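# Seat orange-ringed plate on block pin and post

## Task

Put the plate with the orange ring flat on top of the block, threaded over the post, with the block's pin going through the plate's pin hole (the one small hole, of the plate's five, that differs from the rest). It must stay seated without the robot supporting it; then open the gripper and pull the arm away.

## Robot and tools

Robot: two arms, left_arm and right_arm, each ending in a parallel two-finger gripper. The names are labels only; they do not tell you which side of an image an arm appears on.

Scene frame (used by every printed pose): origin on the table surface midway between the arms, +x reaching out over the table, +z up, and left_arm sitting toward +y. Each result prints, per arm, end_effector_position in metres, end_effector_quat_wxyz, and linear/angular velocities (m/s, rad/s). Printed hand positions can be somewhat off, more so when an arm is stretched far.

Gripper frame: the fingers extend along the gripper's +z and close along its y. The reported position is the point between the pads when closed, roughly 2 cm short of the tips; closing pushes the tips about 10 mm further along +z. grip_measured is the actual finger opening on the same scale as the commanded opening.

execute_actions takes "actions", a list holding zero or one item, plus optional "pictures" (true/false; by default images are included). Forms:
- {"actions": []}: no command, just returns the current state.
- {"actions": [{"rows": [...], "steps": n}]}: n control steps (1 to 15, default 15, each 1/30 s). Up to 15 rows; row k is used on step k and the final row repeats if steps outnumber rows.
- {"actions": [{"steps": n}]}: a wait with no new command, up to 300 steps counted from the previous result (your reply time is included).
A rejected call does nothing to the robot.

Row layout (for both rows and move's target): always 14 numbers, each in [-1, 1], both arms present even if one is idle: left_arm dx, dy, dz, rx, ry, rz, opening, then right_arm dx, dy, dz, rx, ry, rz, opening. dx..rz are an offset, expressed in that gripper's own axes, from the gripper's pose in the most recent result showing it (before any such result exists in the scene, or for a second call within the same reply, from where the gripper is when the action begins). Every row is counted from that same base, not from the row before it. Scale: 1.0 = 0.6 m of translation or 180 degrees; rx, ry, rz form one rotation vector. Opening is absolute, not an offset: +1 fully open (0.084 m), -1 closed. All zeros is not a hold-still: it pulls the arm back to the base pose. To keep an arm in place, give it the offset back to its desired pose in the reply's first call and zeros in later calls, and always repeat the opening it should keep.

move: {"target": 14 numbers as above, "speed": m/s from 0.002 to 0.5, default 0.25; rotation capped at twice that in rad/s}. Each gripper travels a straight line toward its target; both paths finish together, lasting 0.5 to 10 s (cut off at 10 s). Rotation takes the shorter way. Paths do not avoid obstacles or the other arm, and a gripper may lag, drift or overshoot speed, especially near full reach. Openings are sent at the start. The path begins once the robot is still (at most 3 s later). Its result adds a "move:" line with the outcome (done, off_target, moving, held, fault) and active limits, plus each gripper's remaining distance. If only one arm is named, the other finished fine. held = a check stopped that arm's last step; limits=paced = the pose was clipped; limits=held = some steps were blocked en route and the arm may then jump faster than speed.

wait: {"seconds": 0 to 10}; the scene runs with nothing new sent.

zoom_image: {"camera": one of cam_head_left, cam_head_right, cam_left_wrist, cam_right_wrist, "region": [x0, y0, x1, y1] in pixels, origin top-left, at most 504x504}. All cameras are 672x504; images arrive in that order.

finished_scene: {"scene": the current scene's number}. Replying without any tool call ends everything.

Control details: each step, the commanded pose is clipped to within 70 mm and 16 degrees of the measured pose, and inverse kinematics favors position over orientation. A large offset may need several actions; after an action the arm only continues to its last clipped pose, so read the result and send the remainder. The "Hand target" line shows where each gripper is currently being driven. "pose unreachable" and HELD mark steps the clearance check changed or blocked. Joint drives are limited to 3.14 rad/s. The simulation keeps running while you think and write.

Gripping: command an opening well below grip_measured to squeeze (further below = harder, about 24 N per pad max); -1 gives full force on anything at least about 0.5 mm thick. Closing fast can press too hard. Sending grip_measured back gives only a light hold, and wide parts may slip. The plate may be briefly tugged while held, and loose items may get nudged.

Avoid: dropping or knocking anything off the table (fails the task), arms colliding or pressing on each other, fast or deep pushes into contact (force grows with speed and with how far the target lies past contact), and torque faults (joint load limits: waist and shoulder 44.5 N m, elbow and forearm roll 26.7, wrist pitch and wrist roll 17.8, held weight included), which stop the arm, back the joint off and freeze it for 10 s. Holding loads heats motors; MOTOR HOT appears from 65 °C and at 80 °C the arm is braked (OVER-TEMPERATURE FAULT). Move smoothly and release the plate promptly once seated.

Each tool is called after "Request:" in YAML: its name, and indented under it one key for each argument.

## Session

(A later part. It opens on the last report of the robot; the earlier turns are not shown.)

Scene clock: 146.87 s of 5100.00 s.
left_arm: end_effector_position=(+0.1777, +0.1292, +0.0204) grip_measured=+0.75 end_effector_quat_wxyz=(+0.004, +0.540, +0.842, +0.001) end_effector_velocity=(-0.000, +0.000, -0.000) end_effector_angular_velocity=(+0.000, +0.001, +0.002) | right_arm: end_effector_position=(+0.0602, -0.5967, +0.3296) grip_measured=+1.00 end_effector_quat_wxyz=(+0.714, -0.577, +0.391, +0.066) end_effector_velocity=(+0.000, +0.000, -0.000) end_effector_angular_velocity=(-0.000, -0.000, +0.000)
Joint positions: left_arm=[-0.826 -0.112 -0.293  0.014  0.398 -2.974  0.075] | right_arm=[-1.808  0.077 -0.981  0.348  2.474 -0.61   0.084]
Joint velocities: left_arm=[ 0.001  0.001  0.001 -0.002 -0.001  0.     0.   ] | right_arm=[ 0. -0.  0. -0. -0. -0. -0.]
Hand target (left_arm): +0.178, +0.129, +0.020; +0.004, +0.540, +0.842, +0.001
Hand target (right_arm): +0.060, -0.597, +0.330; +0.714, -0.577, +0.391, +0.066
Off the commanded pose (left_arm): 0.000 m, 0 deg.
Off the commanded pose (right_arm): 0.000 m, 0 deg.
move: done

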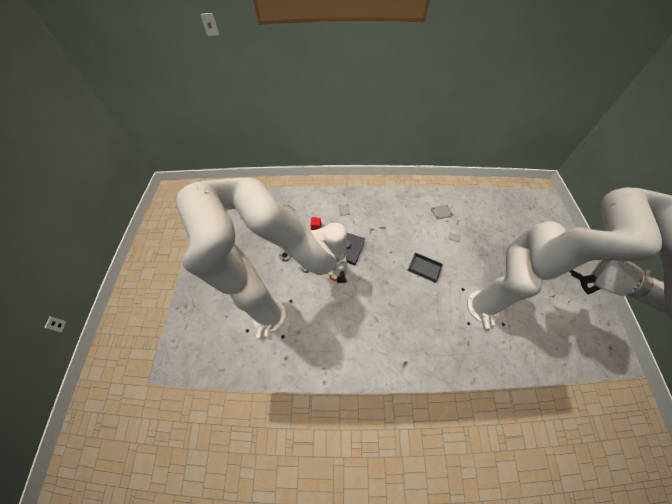

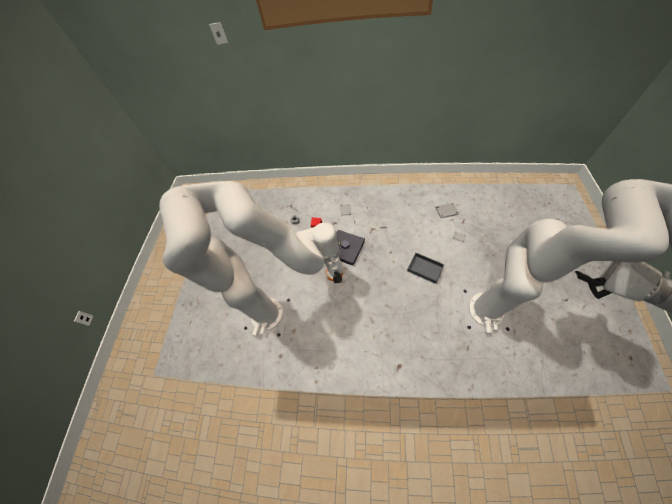

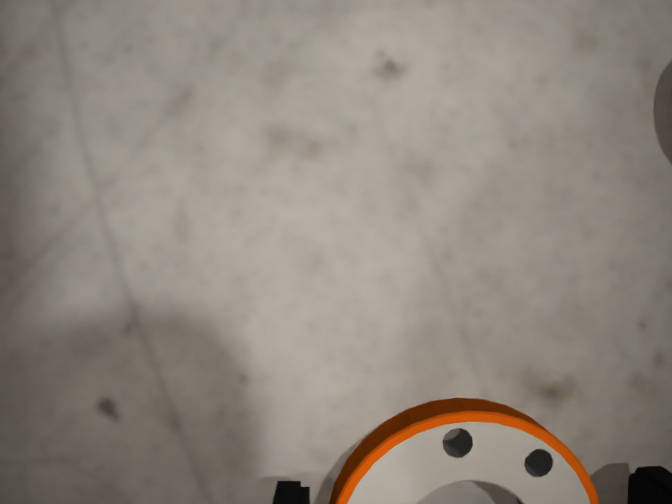

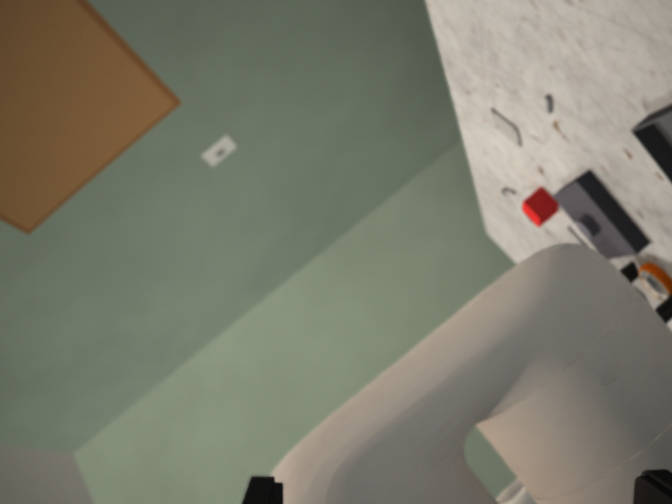

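Request:
execute_actions:
  actions: []

Scene clock: 148.63 s of 5100.00 s.
left_arm: end_effector_position=(+0.1777, +0.1292, +0.0204) grip_measured=+0.75 end_effector_quat_wxyz=(+0.004, +0.540, +0.842, +0.001) end_effector_velocity=(+0.001, -0.000, +0.000) end_effector_angular_velocity=(-0.001, -0.001, +0.001) | right_arm: end_effector_position=(+0.0602, -0.5967, +0.3296) grip_measured=+1.00 end_effector_quat_wxyz=(+0.714, -0.577, +0.391, +0.066) end_effector_velocity=(-0.000, -0.000, -0.000) end_effector_angular_velocity=(-0.001, +0.002, -0.000)
Joint positions: left_arm=[-0.826 -0.112 -0.293  0.014  0.398 -2.974  0.075] | right_arm=[-1.808  0.077 -0.981  0.348  2.474 -0.61   0.084]
Joint velocities: left_arm=[ 0.001 -0.001 -0.     0.    -0.     0.    -0.   ] | right_arm=[-0.    -0.    -0.    -0.001 -0.001  0.001  0.   ]
Hand target (left_arm): +0.178, +0.129, +0.020; +0.004, +0.540, +0.842, +0.001
Hand target (right_arm): +0.060, -0.597, +0.330; +0.714, -0.577, +0.391, +0.066
Off the commanded pose (left_arm): 0.000 m, 0 deg.
Off the commanded pose (right_arm): 0.000 m, 0 deg.
Steps of this call (steps 1 to 53: nothing new was sent). Readings (end_effector_position):
1: left_arm (+0.1777, +0.1292, +0.0204) | right_arm (+0.0602, -0.5967, +0.3296)
2: left_arm (+0.1777, +0.1292, +0.0204) | right_arm (+0.0602, -0.5967, +0.3296)
4: left_arm (+0.1777, +0.1292, +0.0204) | right_arm (+0.0602, -0.5967, +0.3296)
8: left_arm (+0.1777, +0.1292, +0.0204) | right_arm (+0.0602, -0.5967, +0.3296)
53: the state above

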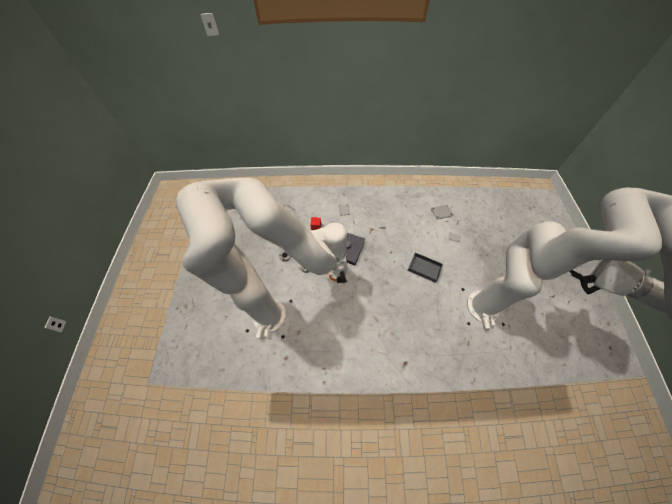

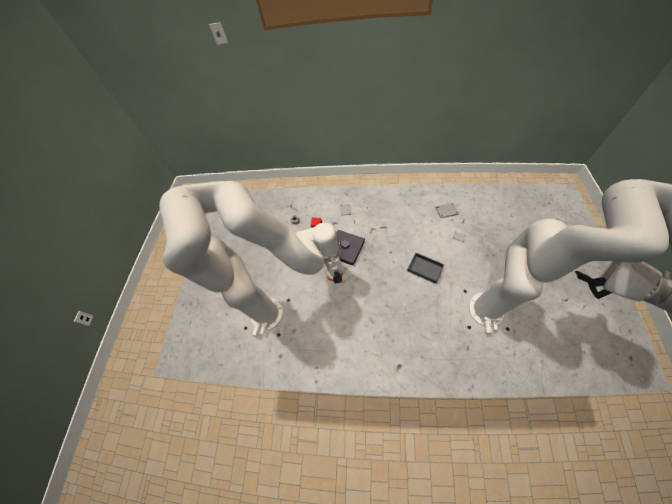

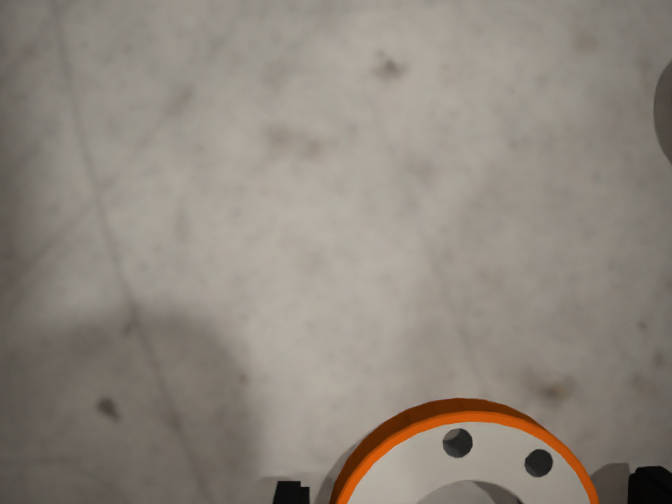

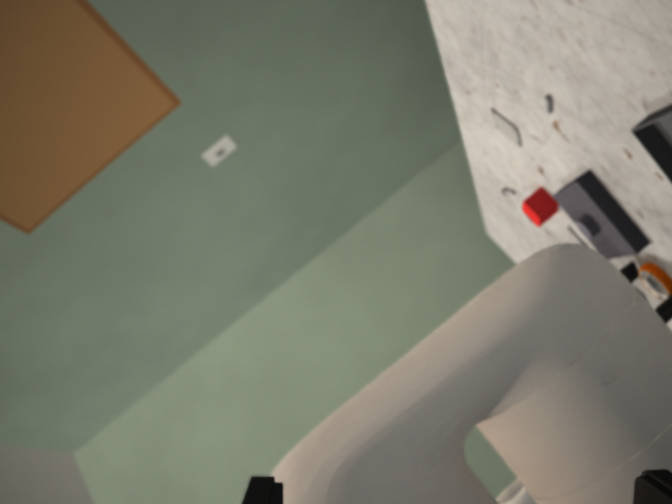

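Request:
move:
  target: [0.004, -0.004, 0.003, 0, 0, 0, 0.75, 0, 0, 0, 0, 0, 0, 1]
  speed: 0.02

Request:
move:
  target: [0, 0, 0, 0, 0, 0, -0.3, 0, 0, 0, 0, 0, 0, 1]
  speed: 0.03

Request:
move:
  target: [0, 0, -0.11, 0, 0, 0, -0.3, 0, 0, 0, 0, 0, 0, 1]
  speed: 0.1

Request:
move:
  target: [-0.2, 0.15, 0, 0, 0, 0, -0.3, 0, 0, 0, 0, 0, 0, 1]
  speed: 0.15

Scene clock: 154.40 s of 5100.00 s.
left_arm: end_effector_position=(+0.1746, +0.1304, +0.0186) grip_measured=+0.75 end_effector_quat_wxyz=(+0.004, +0.540, +0.842, +0.001) end_effector_velocity=(-0.000, +0.000, -0.000) end_effector_angular_velocity=(-0.001, -0.001, +0.001) | right_arm: end_effector_position=(+0.0602, -0.5967, +0.3296) grip_measured=+1.00 end_effector_quat_wxyz=(+0.714, -0.577, +0.391, +0.066) end_effector_velocity=(+0.000, -0.000, -0.000) end_effector_angular_velocity=(-0.001, -0.001, -0.002)
Joint positions: left_arm=[-0.833 -0.112 -0.283  0.014  0.389 -2.981  0.075] | right_arm=[-1.808  0.077 -0.981  0.348  2.474 -0.61   0.084]
Joint velocities: left_arm=[-0.    -0.001  0.002  0.001 -0.003 -0.002  0.   ] | right_arm=[-0.001  0.     0.     0.001 -0.001 -0.001 -0.   ]
Hand target (left_arm): +0.174, +0.130, +0.019; +0.004, +0.540, +0.842, +0.001
Hand target (right_arm): +0.060, -0.597, +0.330; +0.714, -0.577, +0.391, +0.066
Off the commanded pose (left_arm): 0.000 m, 0 deg.
Off the commanded pose (right_arm): 0.000 m, 0 deg.
After step 90, 2.07 s passed at rest.
move: done

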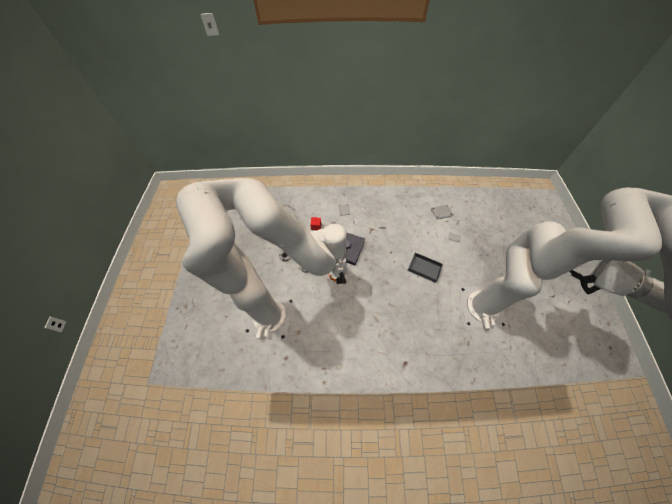

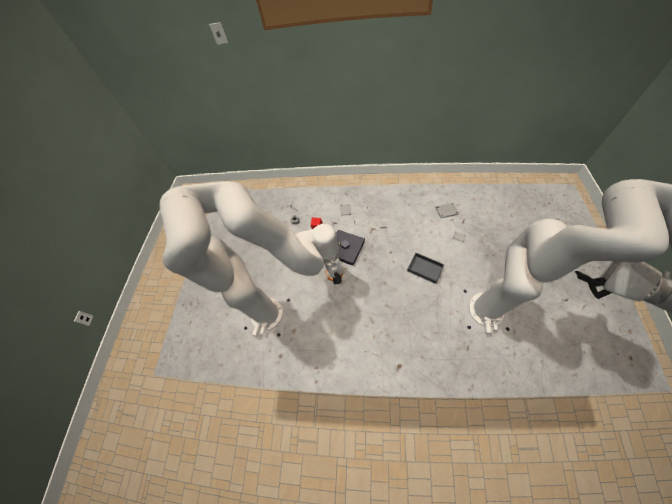

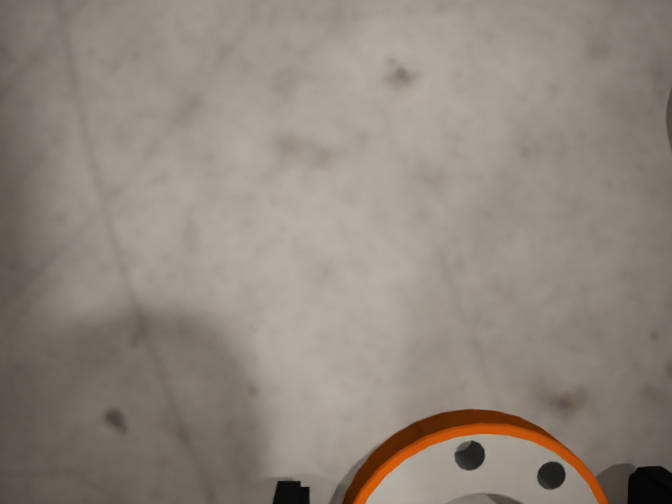

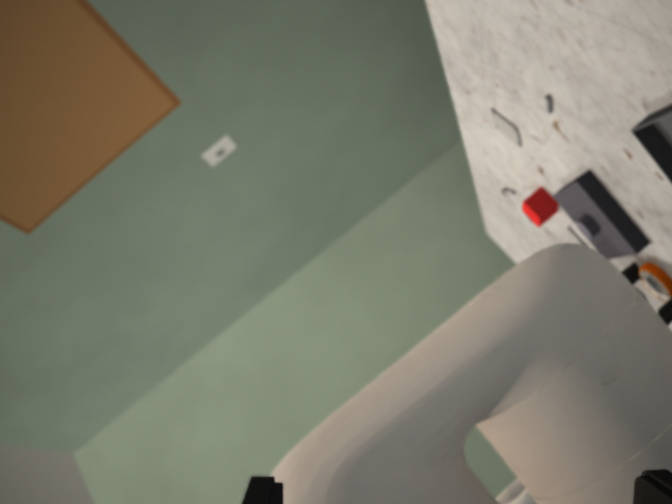

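Scene clock: 154.90 s of 5100.00 s.
left_arm: end_effector_position=(+0.1747, +0.1302, +0.0187) grip_measured=+0.45 end_effector_quat_wxyz=(+0.004, +0.540, +0.842, +0.001) end_effector_velocity=(-0.000, -0.000, -0.000) end_effector_angular_velocity=(+0.000, +0.001, +0.001) | right_arm: end_effector_position=(+0.0602, -0.5967, +0.3296) grip_measured=+1.00 end_effector_quat_wxyz=(+0.714, -0.577, +0.391, +0.066) end_effector_velocity=(-0.000, +0.000, +0.000) end_effector_angular_velocity=(+0.000, +0.000, -0.001)
Joint positions: left_arm=[-0.833 -0.113 -0.284  0.014  0.389 -2.981  0.063] | right_arm=[-1.808  0.077 -0.981  0.348  2.474 -0.61   0.084]
Joint velocities: left_arm=[-0.001  0.    -0.    -0.001  0.001 -0.001  0.   ] | right_arm=[-0.001 -0.     0.     0.     0.     0.     0.   ]
Hand target (left_arm): +0.175, +0.130, +0.019; +0.004, +0.540, +0.842, +0.001
Hand target (right_arm): +0.060, -0.597, +0.330; +0.714, -0.577, +0.391, +0.066
Off the commanded pose (left_arm): 0.000 m, 0 deg.
Off the commanded pose (right_arm): 0.000 m, 0 deg.
move: done

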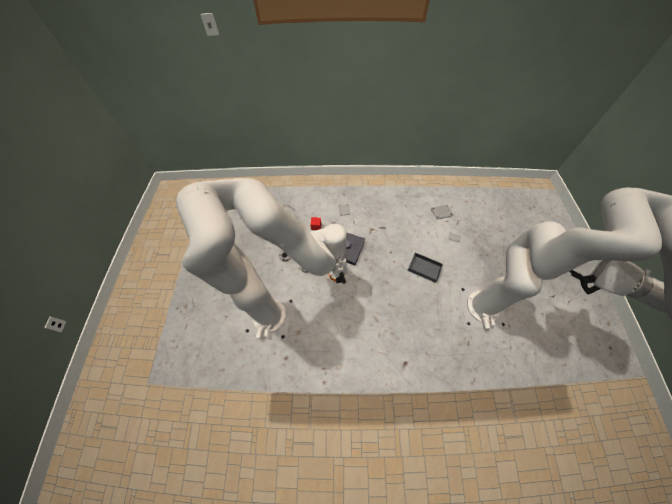

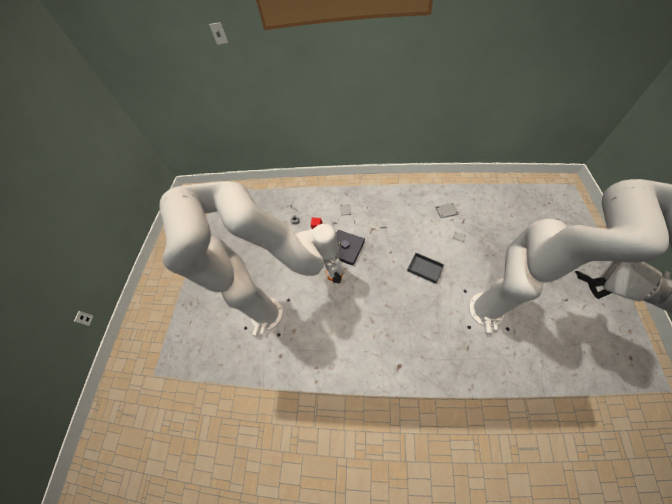

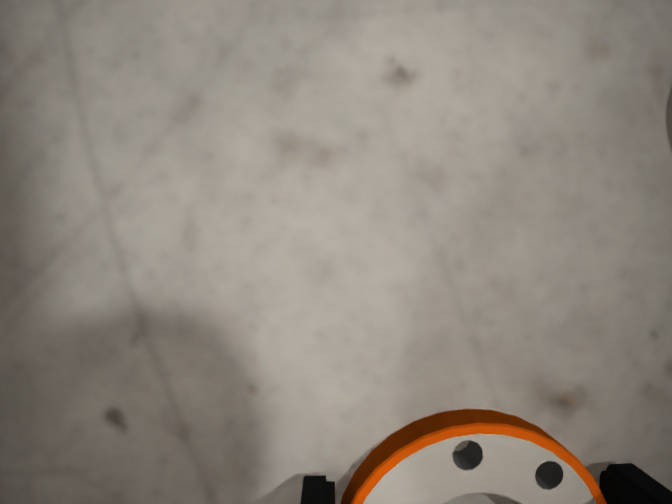

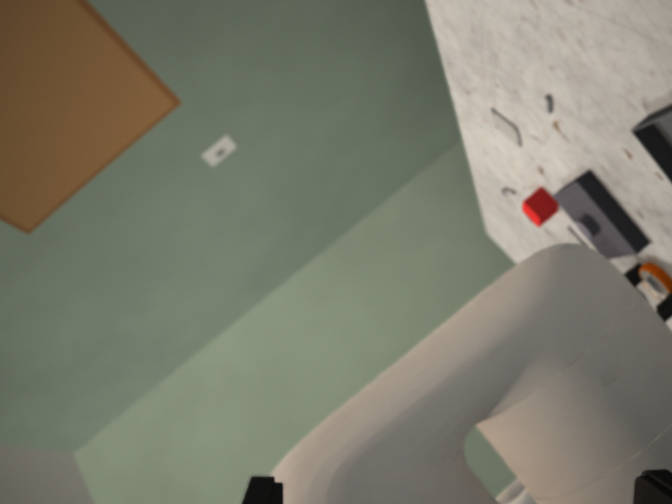

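Scene clock: 155.97 s of 5100.00 s.
left_arm: end_effector_position=(+0.1739, +0.1305, +0.0842) grip_measured=+0.45 end_effector_quat_wxyz=(+0.004, +0.540, +0.842, +0.001) end_effector_velocity=(+0.000, -0.001, +0.003) end_effector_angular_velocity=(-0.002, -0.001, -0.001) | right_arm: end_effector_position=(+0.0602, -0.5967, +0.3296) grip_measured=+1.00 end_effector_quat_wxyz=(+0.714, -0.577, +0.391, +0.066) end_effector_velocity=(-0.000, +0.000, -0.000) end_effector_angular_velocity=(+0.000, +0.001, -0.002)
Joint positions: left_arm=[-0.836 -0.366 -0.317  0.008  0.677 -2.977  0.063] | right_arm=[-1.808  0.077 -0.981  0.348  2.474 -0.61   0.084]
Joint velocities: left_arm=[-0.001 -0.008 -0.003  0.     0.009  0.     0.   ] | right_arm=[-0.002  0.     0.001 -0.001 -0.001  0.    -0.   ]
Hand target (left_arm): +0.174, +0.130, +0.085; +0.004, +0.540, +0.842, +0.001
Hand target (right_arm): +0.060, -0.597, +0.330; +0.714, -0.577, +0.391, +0.066
Off the commanded pose (left_arm): 0.001 m, 0 deg.
Off the commanded pose (right_arm): 0.000 m, 0 deg.
move: done

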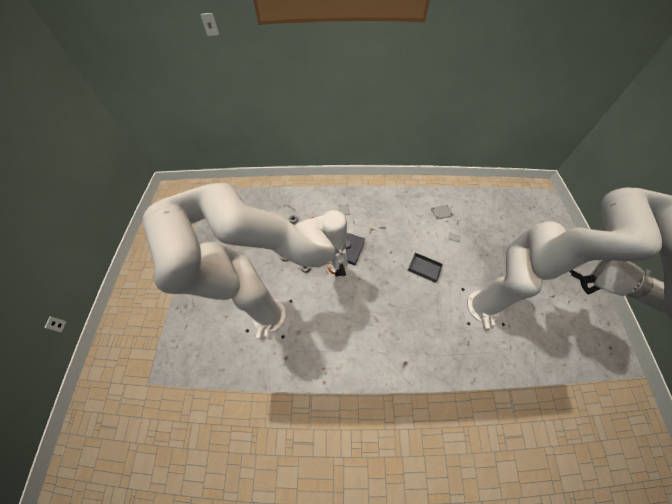

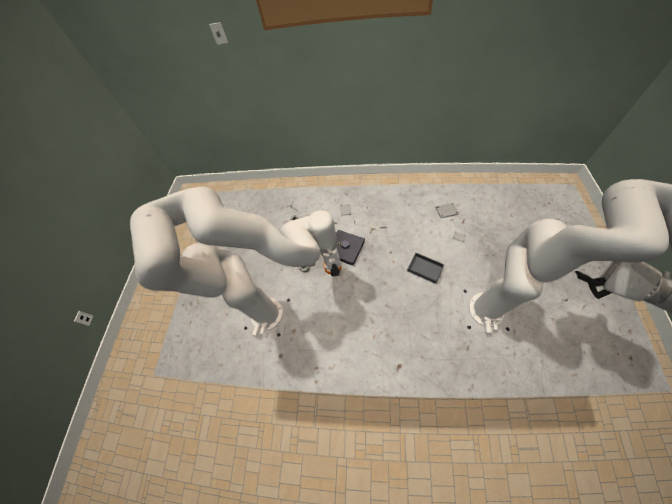

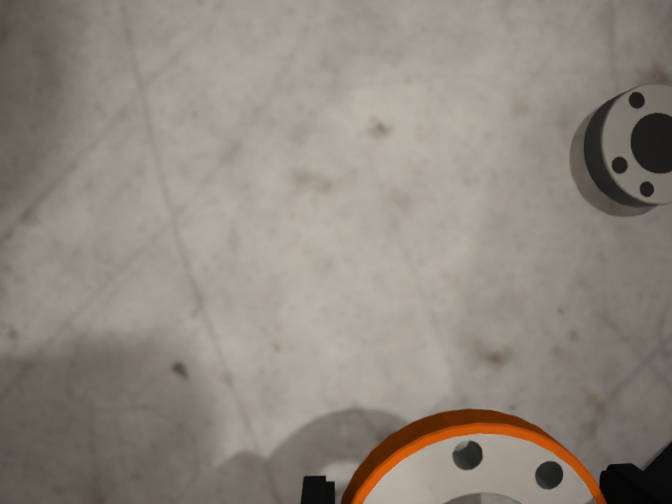

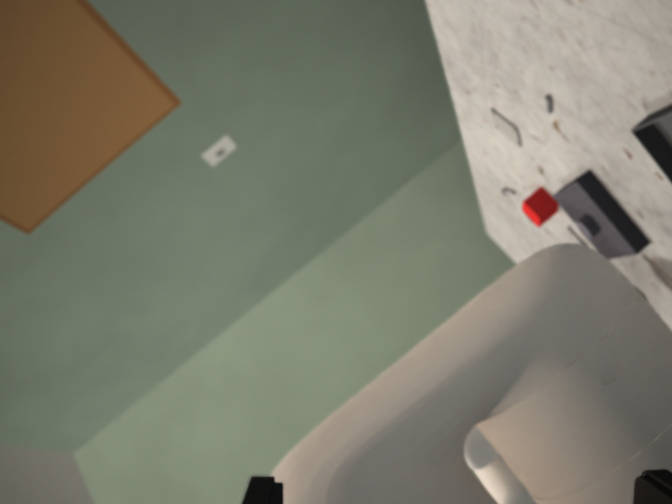

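Scene clock: 157.43 s of 5100.00 s.
left_arm: end_effector_position=(+0.3056, +0.0595, +0.0857) grip_measured=+0.45 end_effector_quat_wxyz=(+0.004, +0.540, +0.842, +0.001) end_effector_velocity=(+0.002, -0.001, +0.000) end_effector_angular_velocity=(-0.001, -0.000, +0.001) | right_arm: end_effector_position=(+0.0602, -0.5967, +0.3296) grip_measured=+1.00 end_effector_quat_wxyz=(+0.714, -0.577, +0.391, +0.066) end_effector_velocity=(-0.000, +0.000, +0.000) end_effector_angular_velocity=(+0.001, -0.000, +0.001)
Joint positions: left_arm=[-0.679  0.095 -0.807  0.006  0.705 -2.819  0.063] | right_arm=[-1.808  0.077 -0.981  0.348  2.474 -0.61   0.084]
Joint velocities: left_arm=[ 0.002  0.006 -0.009 -0.001  0.002  0.001 -0.   ] | right_arm=[-0.    -0.    -0.    -0.001  0.002 -0.    -0.   ]
Hand target (left_arm): +0.306, +0.059, +0.086; +0.004, +0.540, +0.842, +0.001
Hand target (right_arm): +0.060, -0.597, +0.330; +0.714, -0.577, +0.391, +0.066
Off the commanded pose (left_arm): 0.001 m, 0 deg.
Off the commanded pose (right_arm): 0.000 m, 0 deg.
move: done

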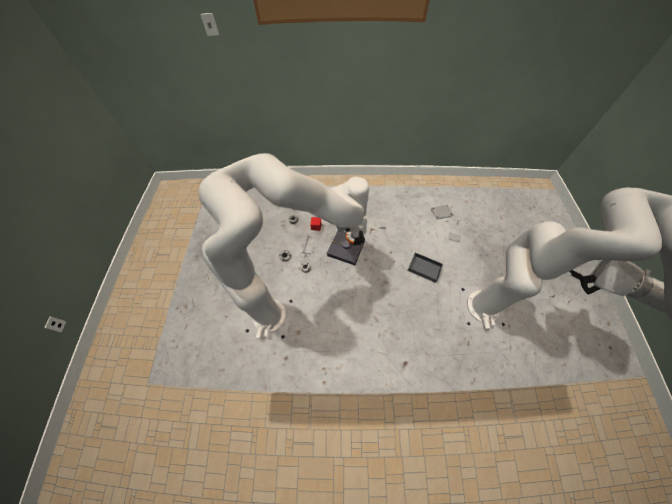

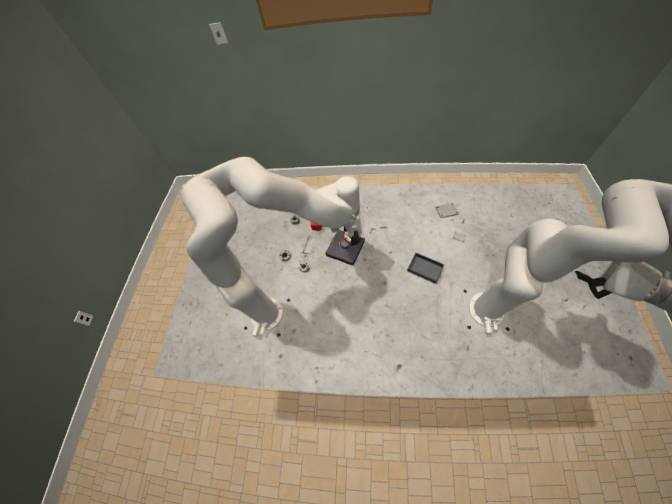

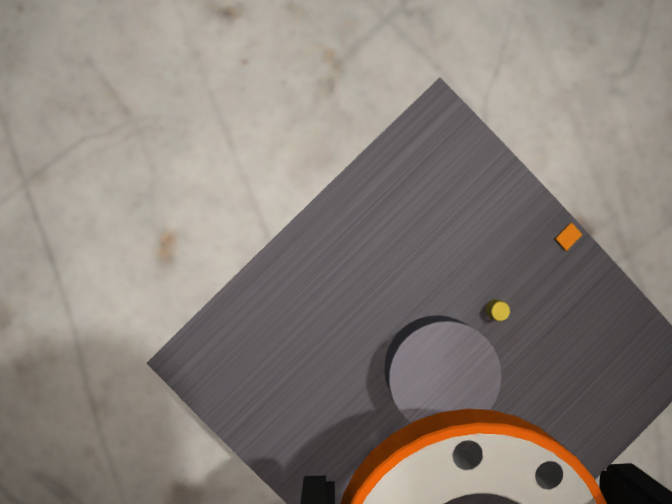

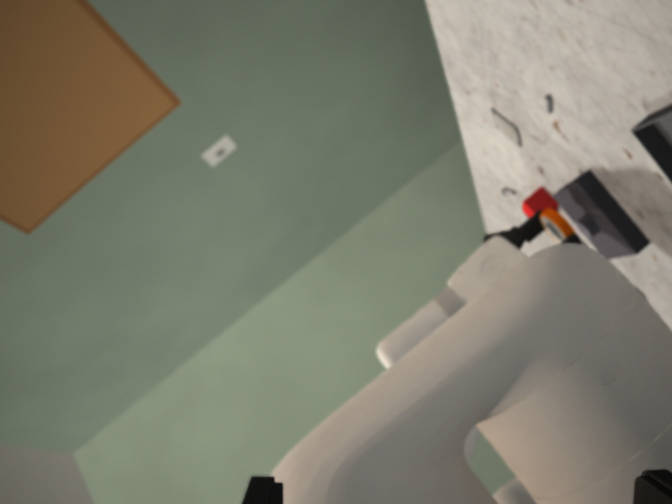

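Request:
move:
  target: [0.0597, -0.0055, 0.0, 0, 0, 0.0556, -0.3, 0, 0, 0, 0, 0, 0, 1]
  speed: 0.08

Request:
move:
  target: [0, 0, 0.04, 0, 0, 0, -0.3, 0, 0, 0, 0, 0, 0, 1]
  speed: 0.04

Request:
move:
  target: [0, 0, 0.011, 0, 0, 0, -0.3, 0, 0, 0, 0, 0, 0, 1]
  speed: 0.008

Scene clock: 165.97 s of 5100.00 s.
left_arm: end_effector_position=(+0.2877, +0.0904, +0.0854) grip_measured=+0.45 end_effector_quat_wxyz=(+0.004, +0.611, +0.792, +0.001) end_effector_velocity=(-0.001, +0.001, +0.000) end_effector_angular_velocity=(-0.000, +0.000, -0.009) | right_arm: end_effector_position=(+0.0602, -0.5967, +0.3296) grip_measured=+1.00 end_effector_quat_wxyz=(+0.714, -0.577, +0.391, +0.066) end_effector_velocity=(+0.000, -0.000, +0.000) end_effector_angular_velocity=(-0.000, +0.000, +0.001)
Joint positions: left_arm=[-0.659 -0.009 -0.678  0.006  0.68  -2.625  0.063] | right_arm=[-1.808  0.077 -0.981  0.348  2.474 -0.61   0.084]
Joint velocities: left_arm=[ 0.001 -0.005  0.005 -0.001 -0.     0.011 -0.   ] | right_arm=[ 0.001  0.    -0.    -0.    -0.     0.    -0.   ]
Hand target (left_arm): +0.288, +0.091, +0.085; +0.004, +0.611, +0.792, +0.001
Hand target (right_arm): +0.060, -0.597, +0.330; +0.714, -0.577, +0.391, +0.066
Off the commanded pose (left_arm): 0.000 m, 0 deg.
Off the commanded pose (right_arm): 0.000 m, 0 deg.
After step 90, 4.13 s passed at rest.
move: done

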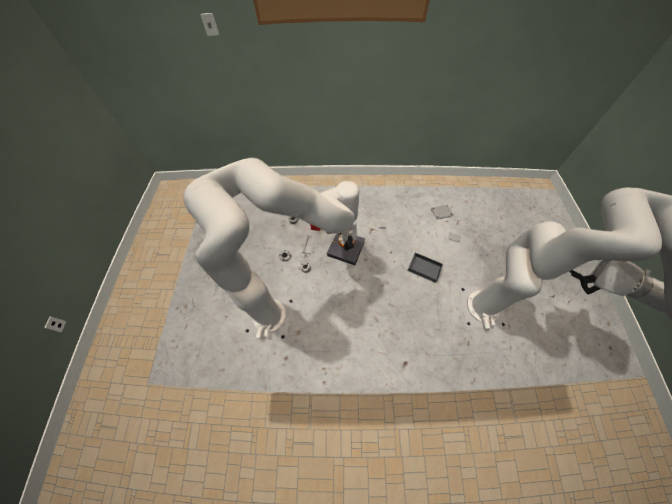

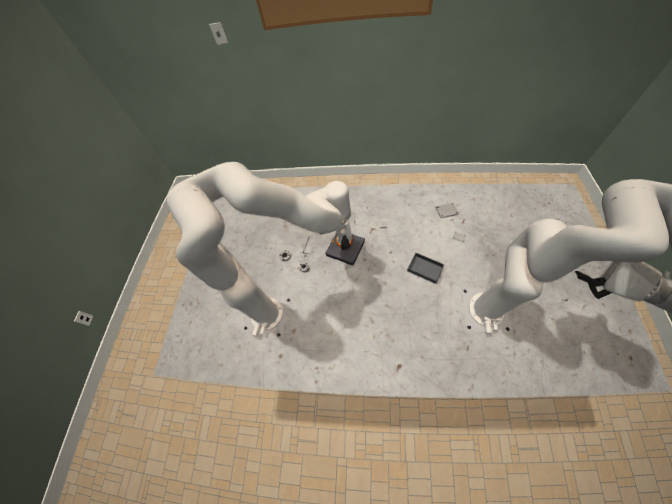

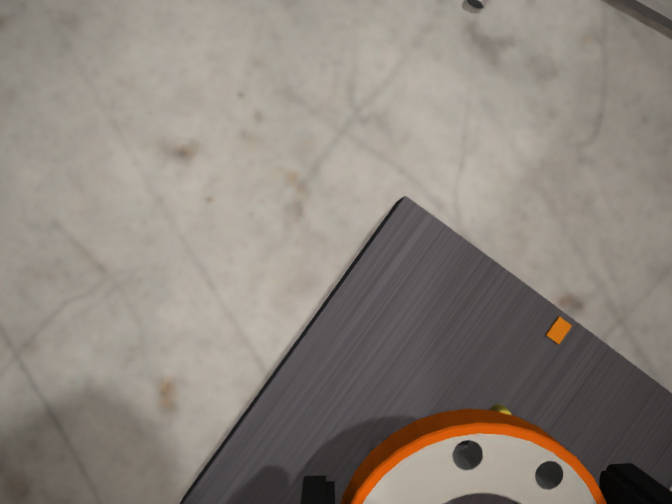

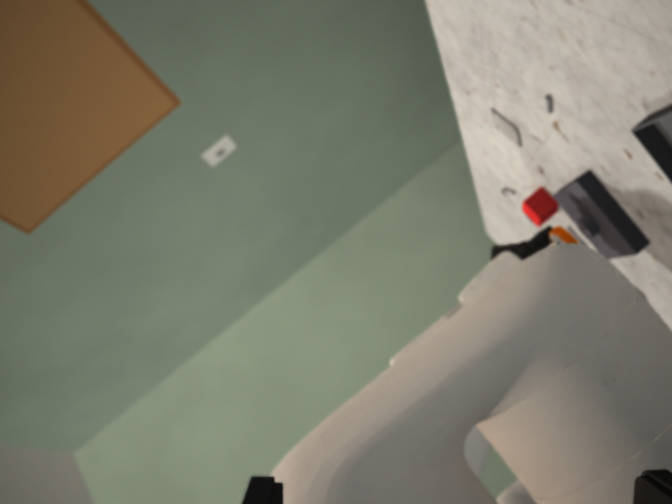

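Scene clock: 166.87 s of 5100.00 s.
left_arm: end_effector_position=(+0.2880, +0.0903, +0.0618) grip_measured=+0.45 end_effector_quat_wxyz=(+0.004, +0.611, +0.792, +0.001) end_effector_velocity=(+0.000, -0.000, -0.001) end_effector_angular_velocity=(-0.001, -0.001, +0.001) | right_arm: end_effector_position=(+0.0602, -0.5967, +0.3296) grip_measured=+1.00 end_effector_quat_wxyz=(+0.714, -0.577, +0.391, +0.066) end_effector_velocity=(-0.000, +0.000, -0.000) end_effector_angular_velocity=(+0.000, +0.001, +0.001)
Joint positions: left_arm=[-0.659  0.051 -0.663  0.007  0.604 -2.625  0.063] | right_arm=[-1.808  0.077 -0.981  0.348  2.474 -0.61   0.084]
Joint velocities: left_arm=[ 0.     0.004  0.    -0.    -0.006 -0.     0.   ] | right_arm=[ 0.     0.    -0.    -0.001 -0.     0.     0.   ]
Hand target (left_arm): +0.288, +0.090, +0.061; +0.004, +0.611, +0.792, +0.002
Hand target (right_arm): +0.060, -0.597, +0.330; +0.714, -0.577, +0.391, +0.066
Off the commanded pose (left_arm): 0.000 m, 0 deg.
Off the commanded pose (right_arm): 0.000 m, 0 deg.
move: done

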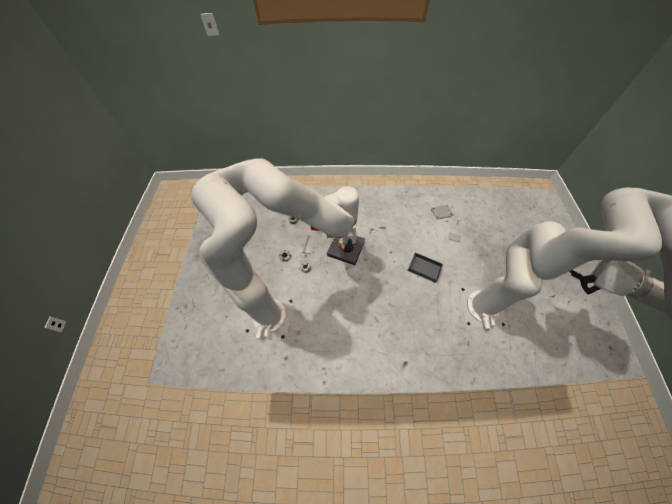

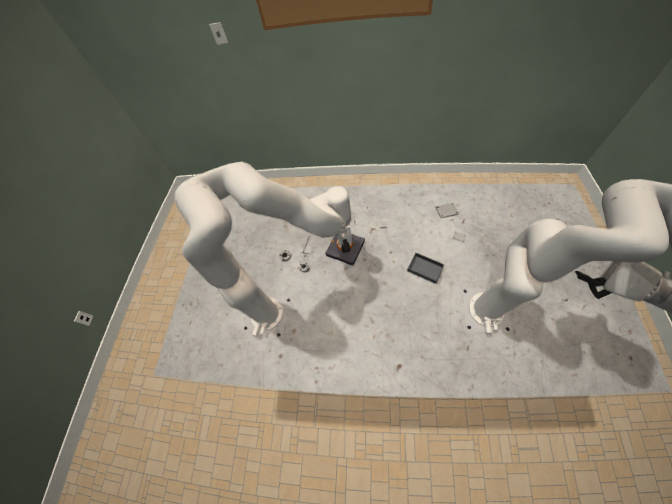

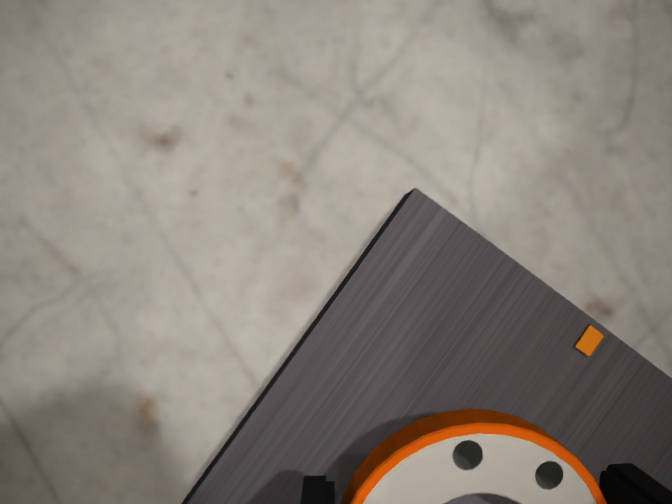

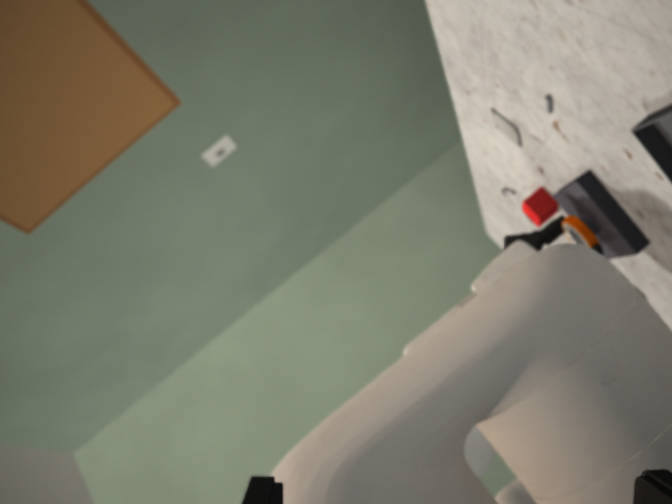

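Scene clock: 167.90 s of 5100.00 s.
left_arm: end_effector_position=(+0.2887, +0.0892, +0.0563) grip_measured=+0.46 end_effector_quat_wxyz=(+0.006, +0.611, +0.792, +0.001) end_effector_velocity=(-0.001, +0.001, -0.005) end_effector_angular_velocity=(+0.002, +0.002, -0.001) | right_arm: end_effector_position=(+0.0602, -0.5967, +0.3296) grip_measured=+1.00 end_effector_quat_wxyz=(+0.714, -0.577, +0.391, +0.066) end_effector_velocity=(+0.000, -0.000, +0.000) end_effector_angular_velocity=(-0.001, -0.002, -0.001)
Joint positions: left_arm=[-0.659  0.068 -0.662  0.007  0.583 -2.625  0.063] | right_arm=[-1.808  0.077 -0.981  0.348  2.474 -0.61   0.084]
Joint velocities: left_arm=[-0.     0.01   0.004  0.    -0.011  0.001  0.001] | right_arm=[ 0.     0.    -0.     0.002  0.    -0.     0.   ]
Hand target (left_arm): +0.288, +0.090, +0.055; +0.004, +0.611, +0.792, +0.001
Hand target (right_arm): +0.060, -0.597, +0.330; +0.714, -0.577, +0.391, +0.066
Off the commanded pose (left_arm): 0.002 m, 0 deg.
Off the commanded pose (right_arm): 0.000 m, 0 deg.
move: done

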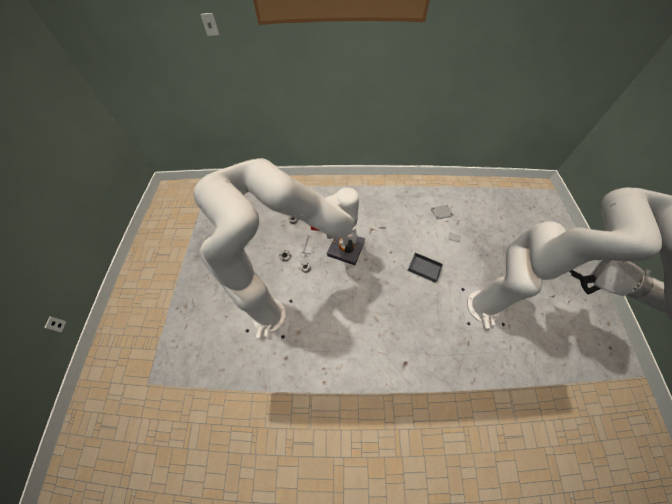

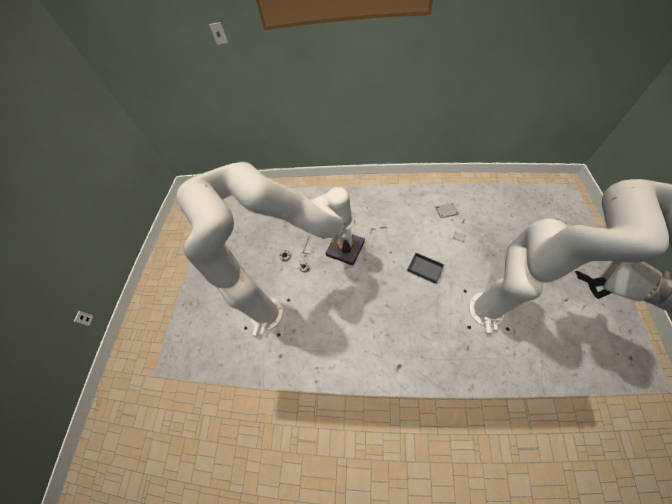

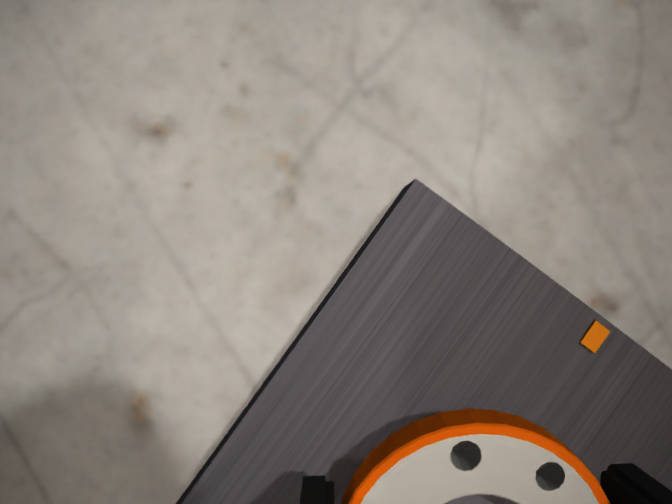

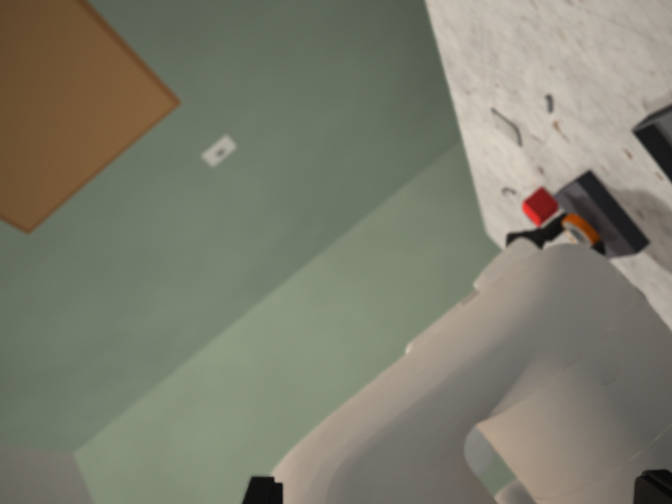

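Request:
move:
  target: [0, 0, 0.01, 0, 0, 0, -0.3, 0, 0, 0, 0, 0, 0, 1]
  speed: 0.008

Scene clock: 170.70 s of 5100.00 s.
left_arm: end_effector_position=(+0.2879, +0.0902, +0.0495) grip_measured=+0.46 end_effector_quat_wxyz=(+0.004, +0.611, +0.792, +0.001) end_effector_velocity=(+0.000, +0.000, -0.000) end_effector_angular_velocity=(-0.001, -0.001, +0.001) | right_arm: end_effector_position=(+0.0602, -0.5967, +0.3296) grip_measured=+1.00 end_effector_quat_wxyz=(+0.714, -0.577, +0.391, +0.066) end_effector_velocity=(+0.000, +0.000, +0.001) end_effector_angular_velocity=(+0.002, -0.002, -0.000)
Joint positions: left_arm=[-0.659  0.084 -0.658  0.007  0.566 -2.625  0.064] | right_arm=[-1.808  0.077 -0.981  0.348  2.474 -0.61   0.084]
Joint velocities: left_arm=[ 0.001  0.     0.001 -0.    -0.002  0.     0.   ] | right_arm=[0.    0.    0.001 0.002 0.003 0.    0.   ]
Hand target (left_arm): +0.289, +0.089, +0.050; +0.006, +0.611, +0.792, +0.001
Hand target (right_arm): +0.060, -0.597, +0.330; +0.714, -0.577, +0.391, +0.066
Off the commanded pose (left_arm): 0.001 m, 0 deg.
Off the commanded pose (right_arm): 0.000 m, 0 deg.
move: done

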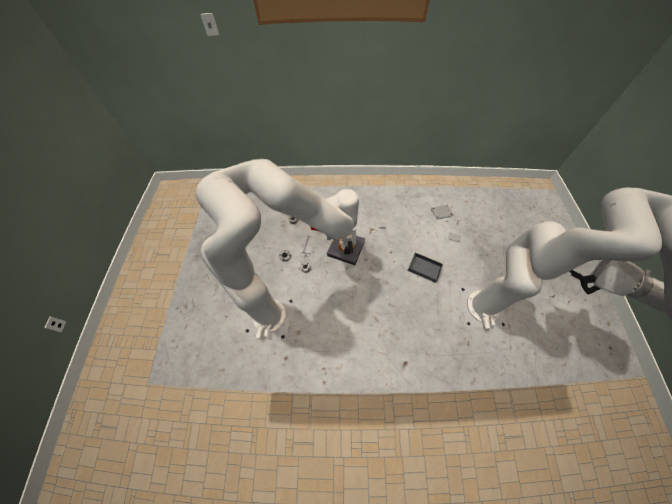

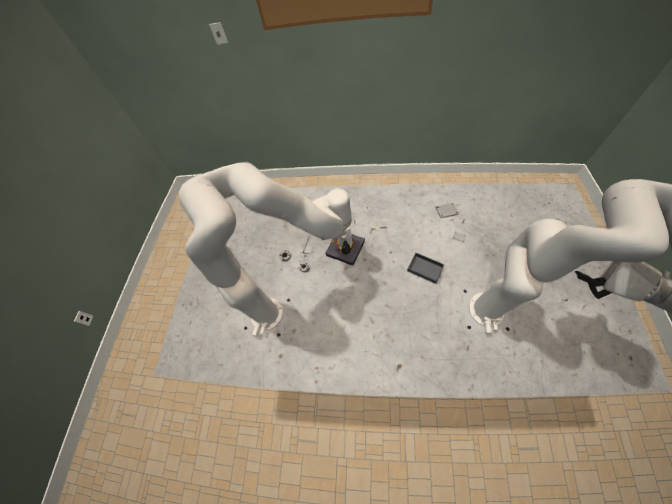

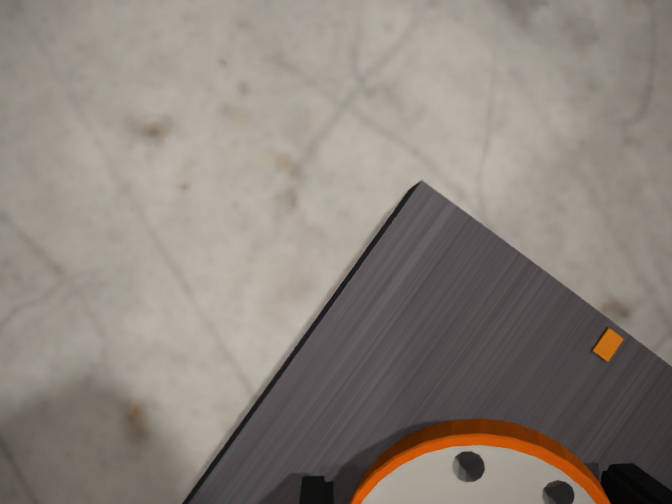

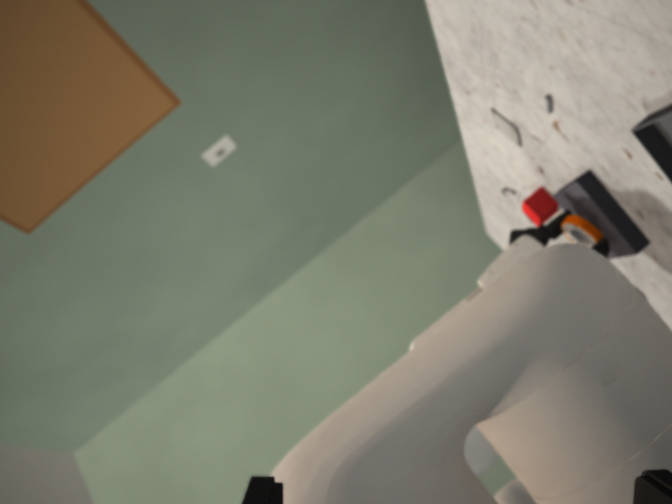

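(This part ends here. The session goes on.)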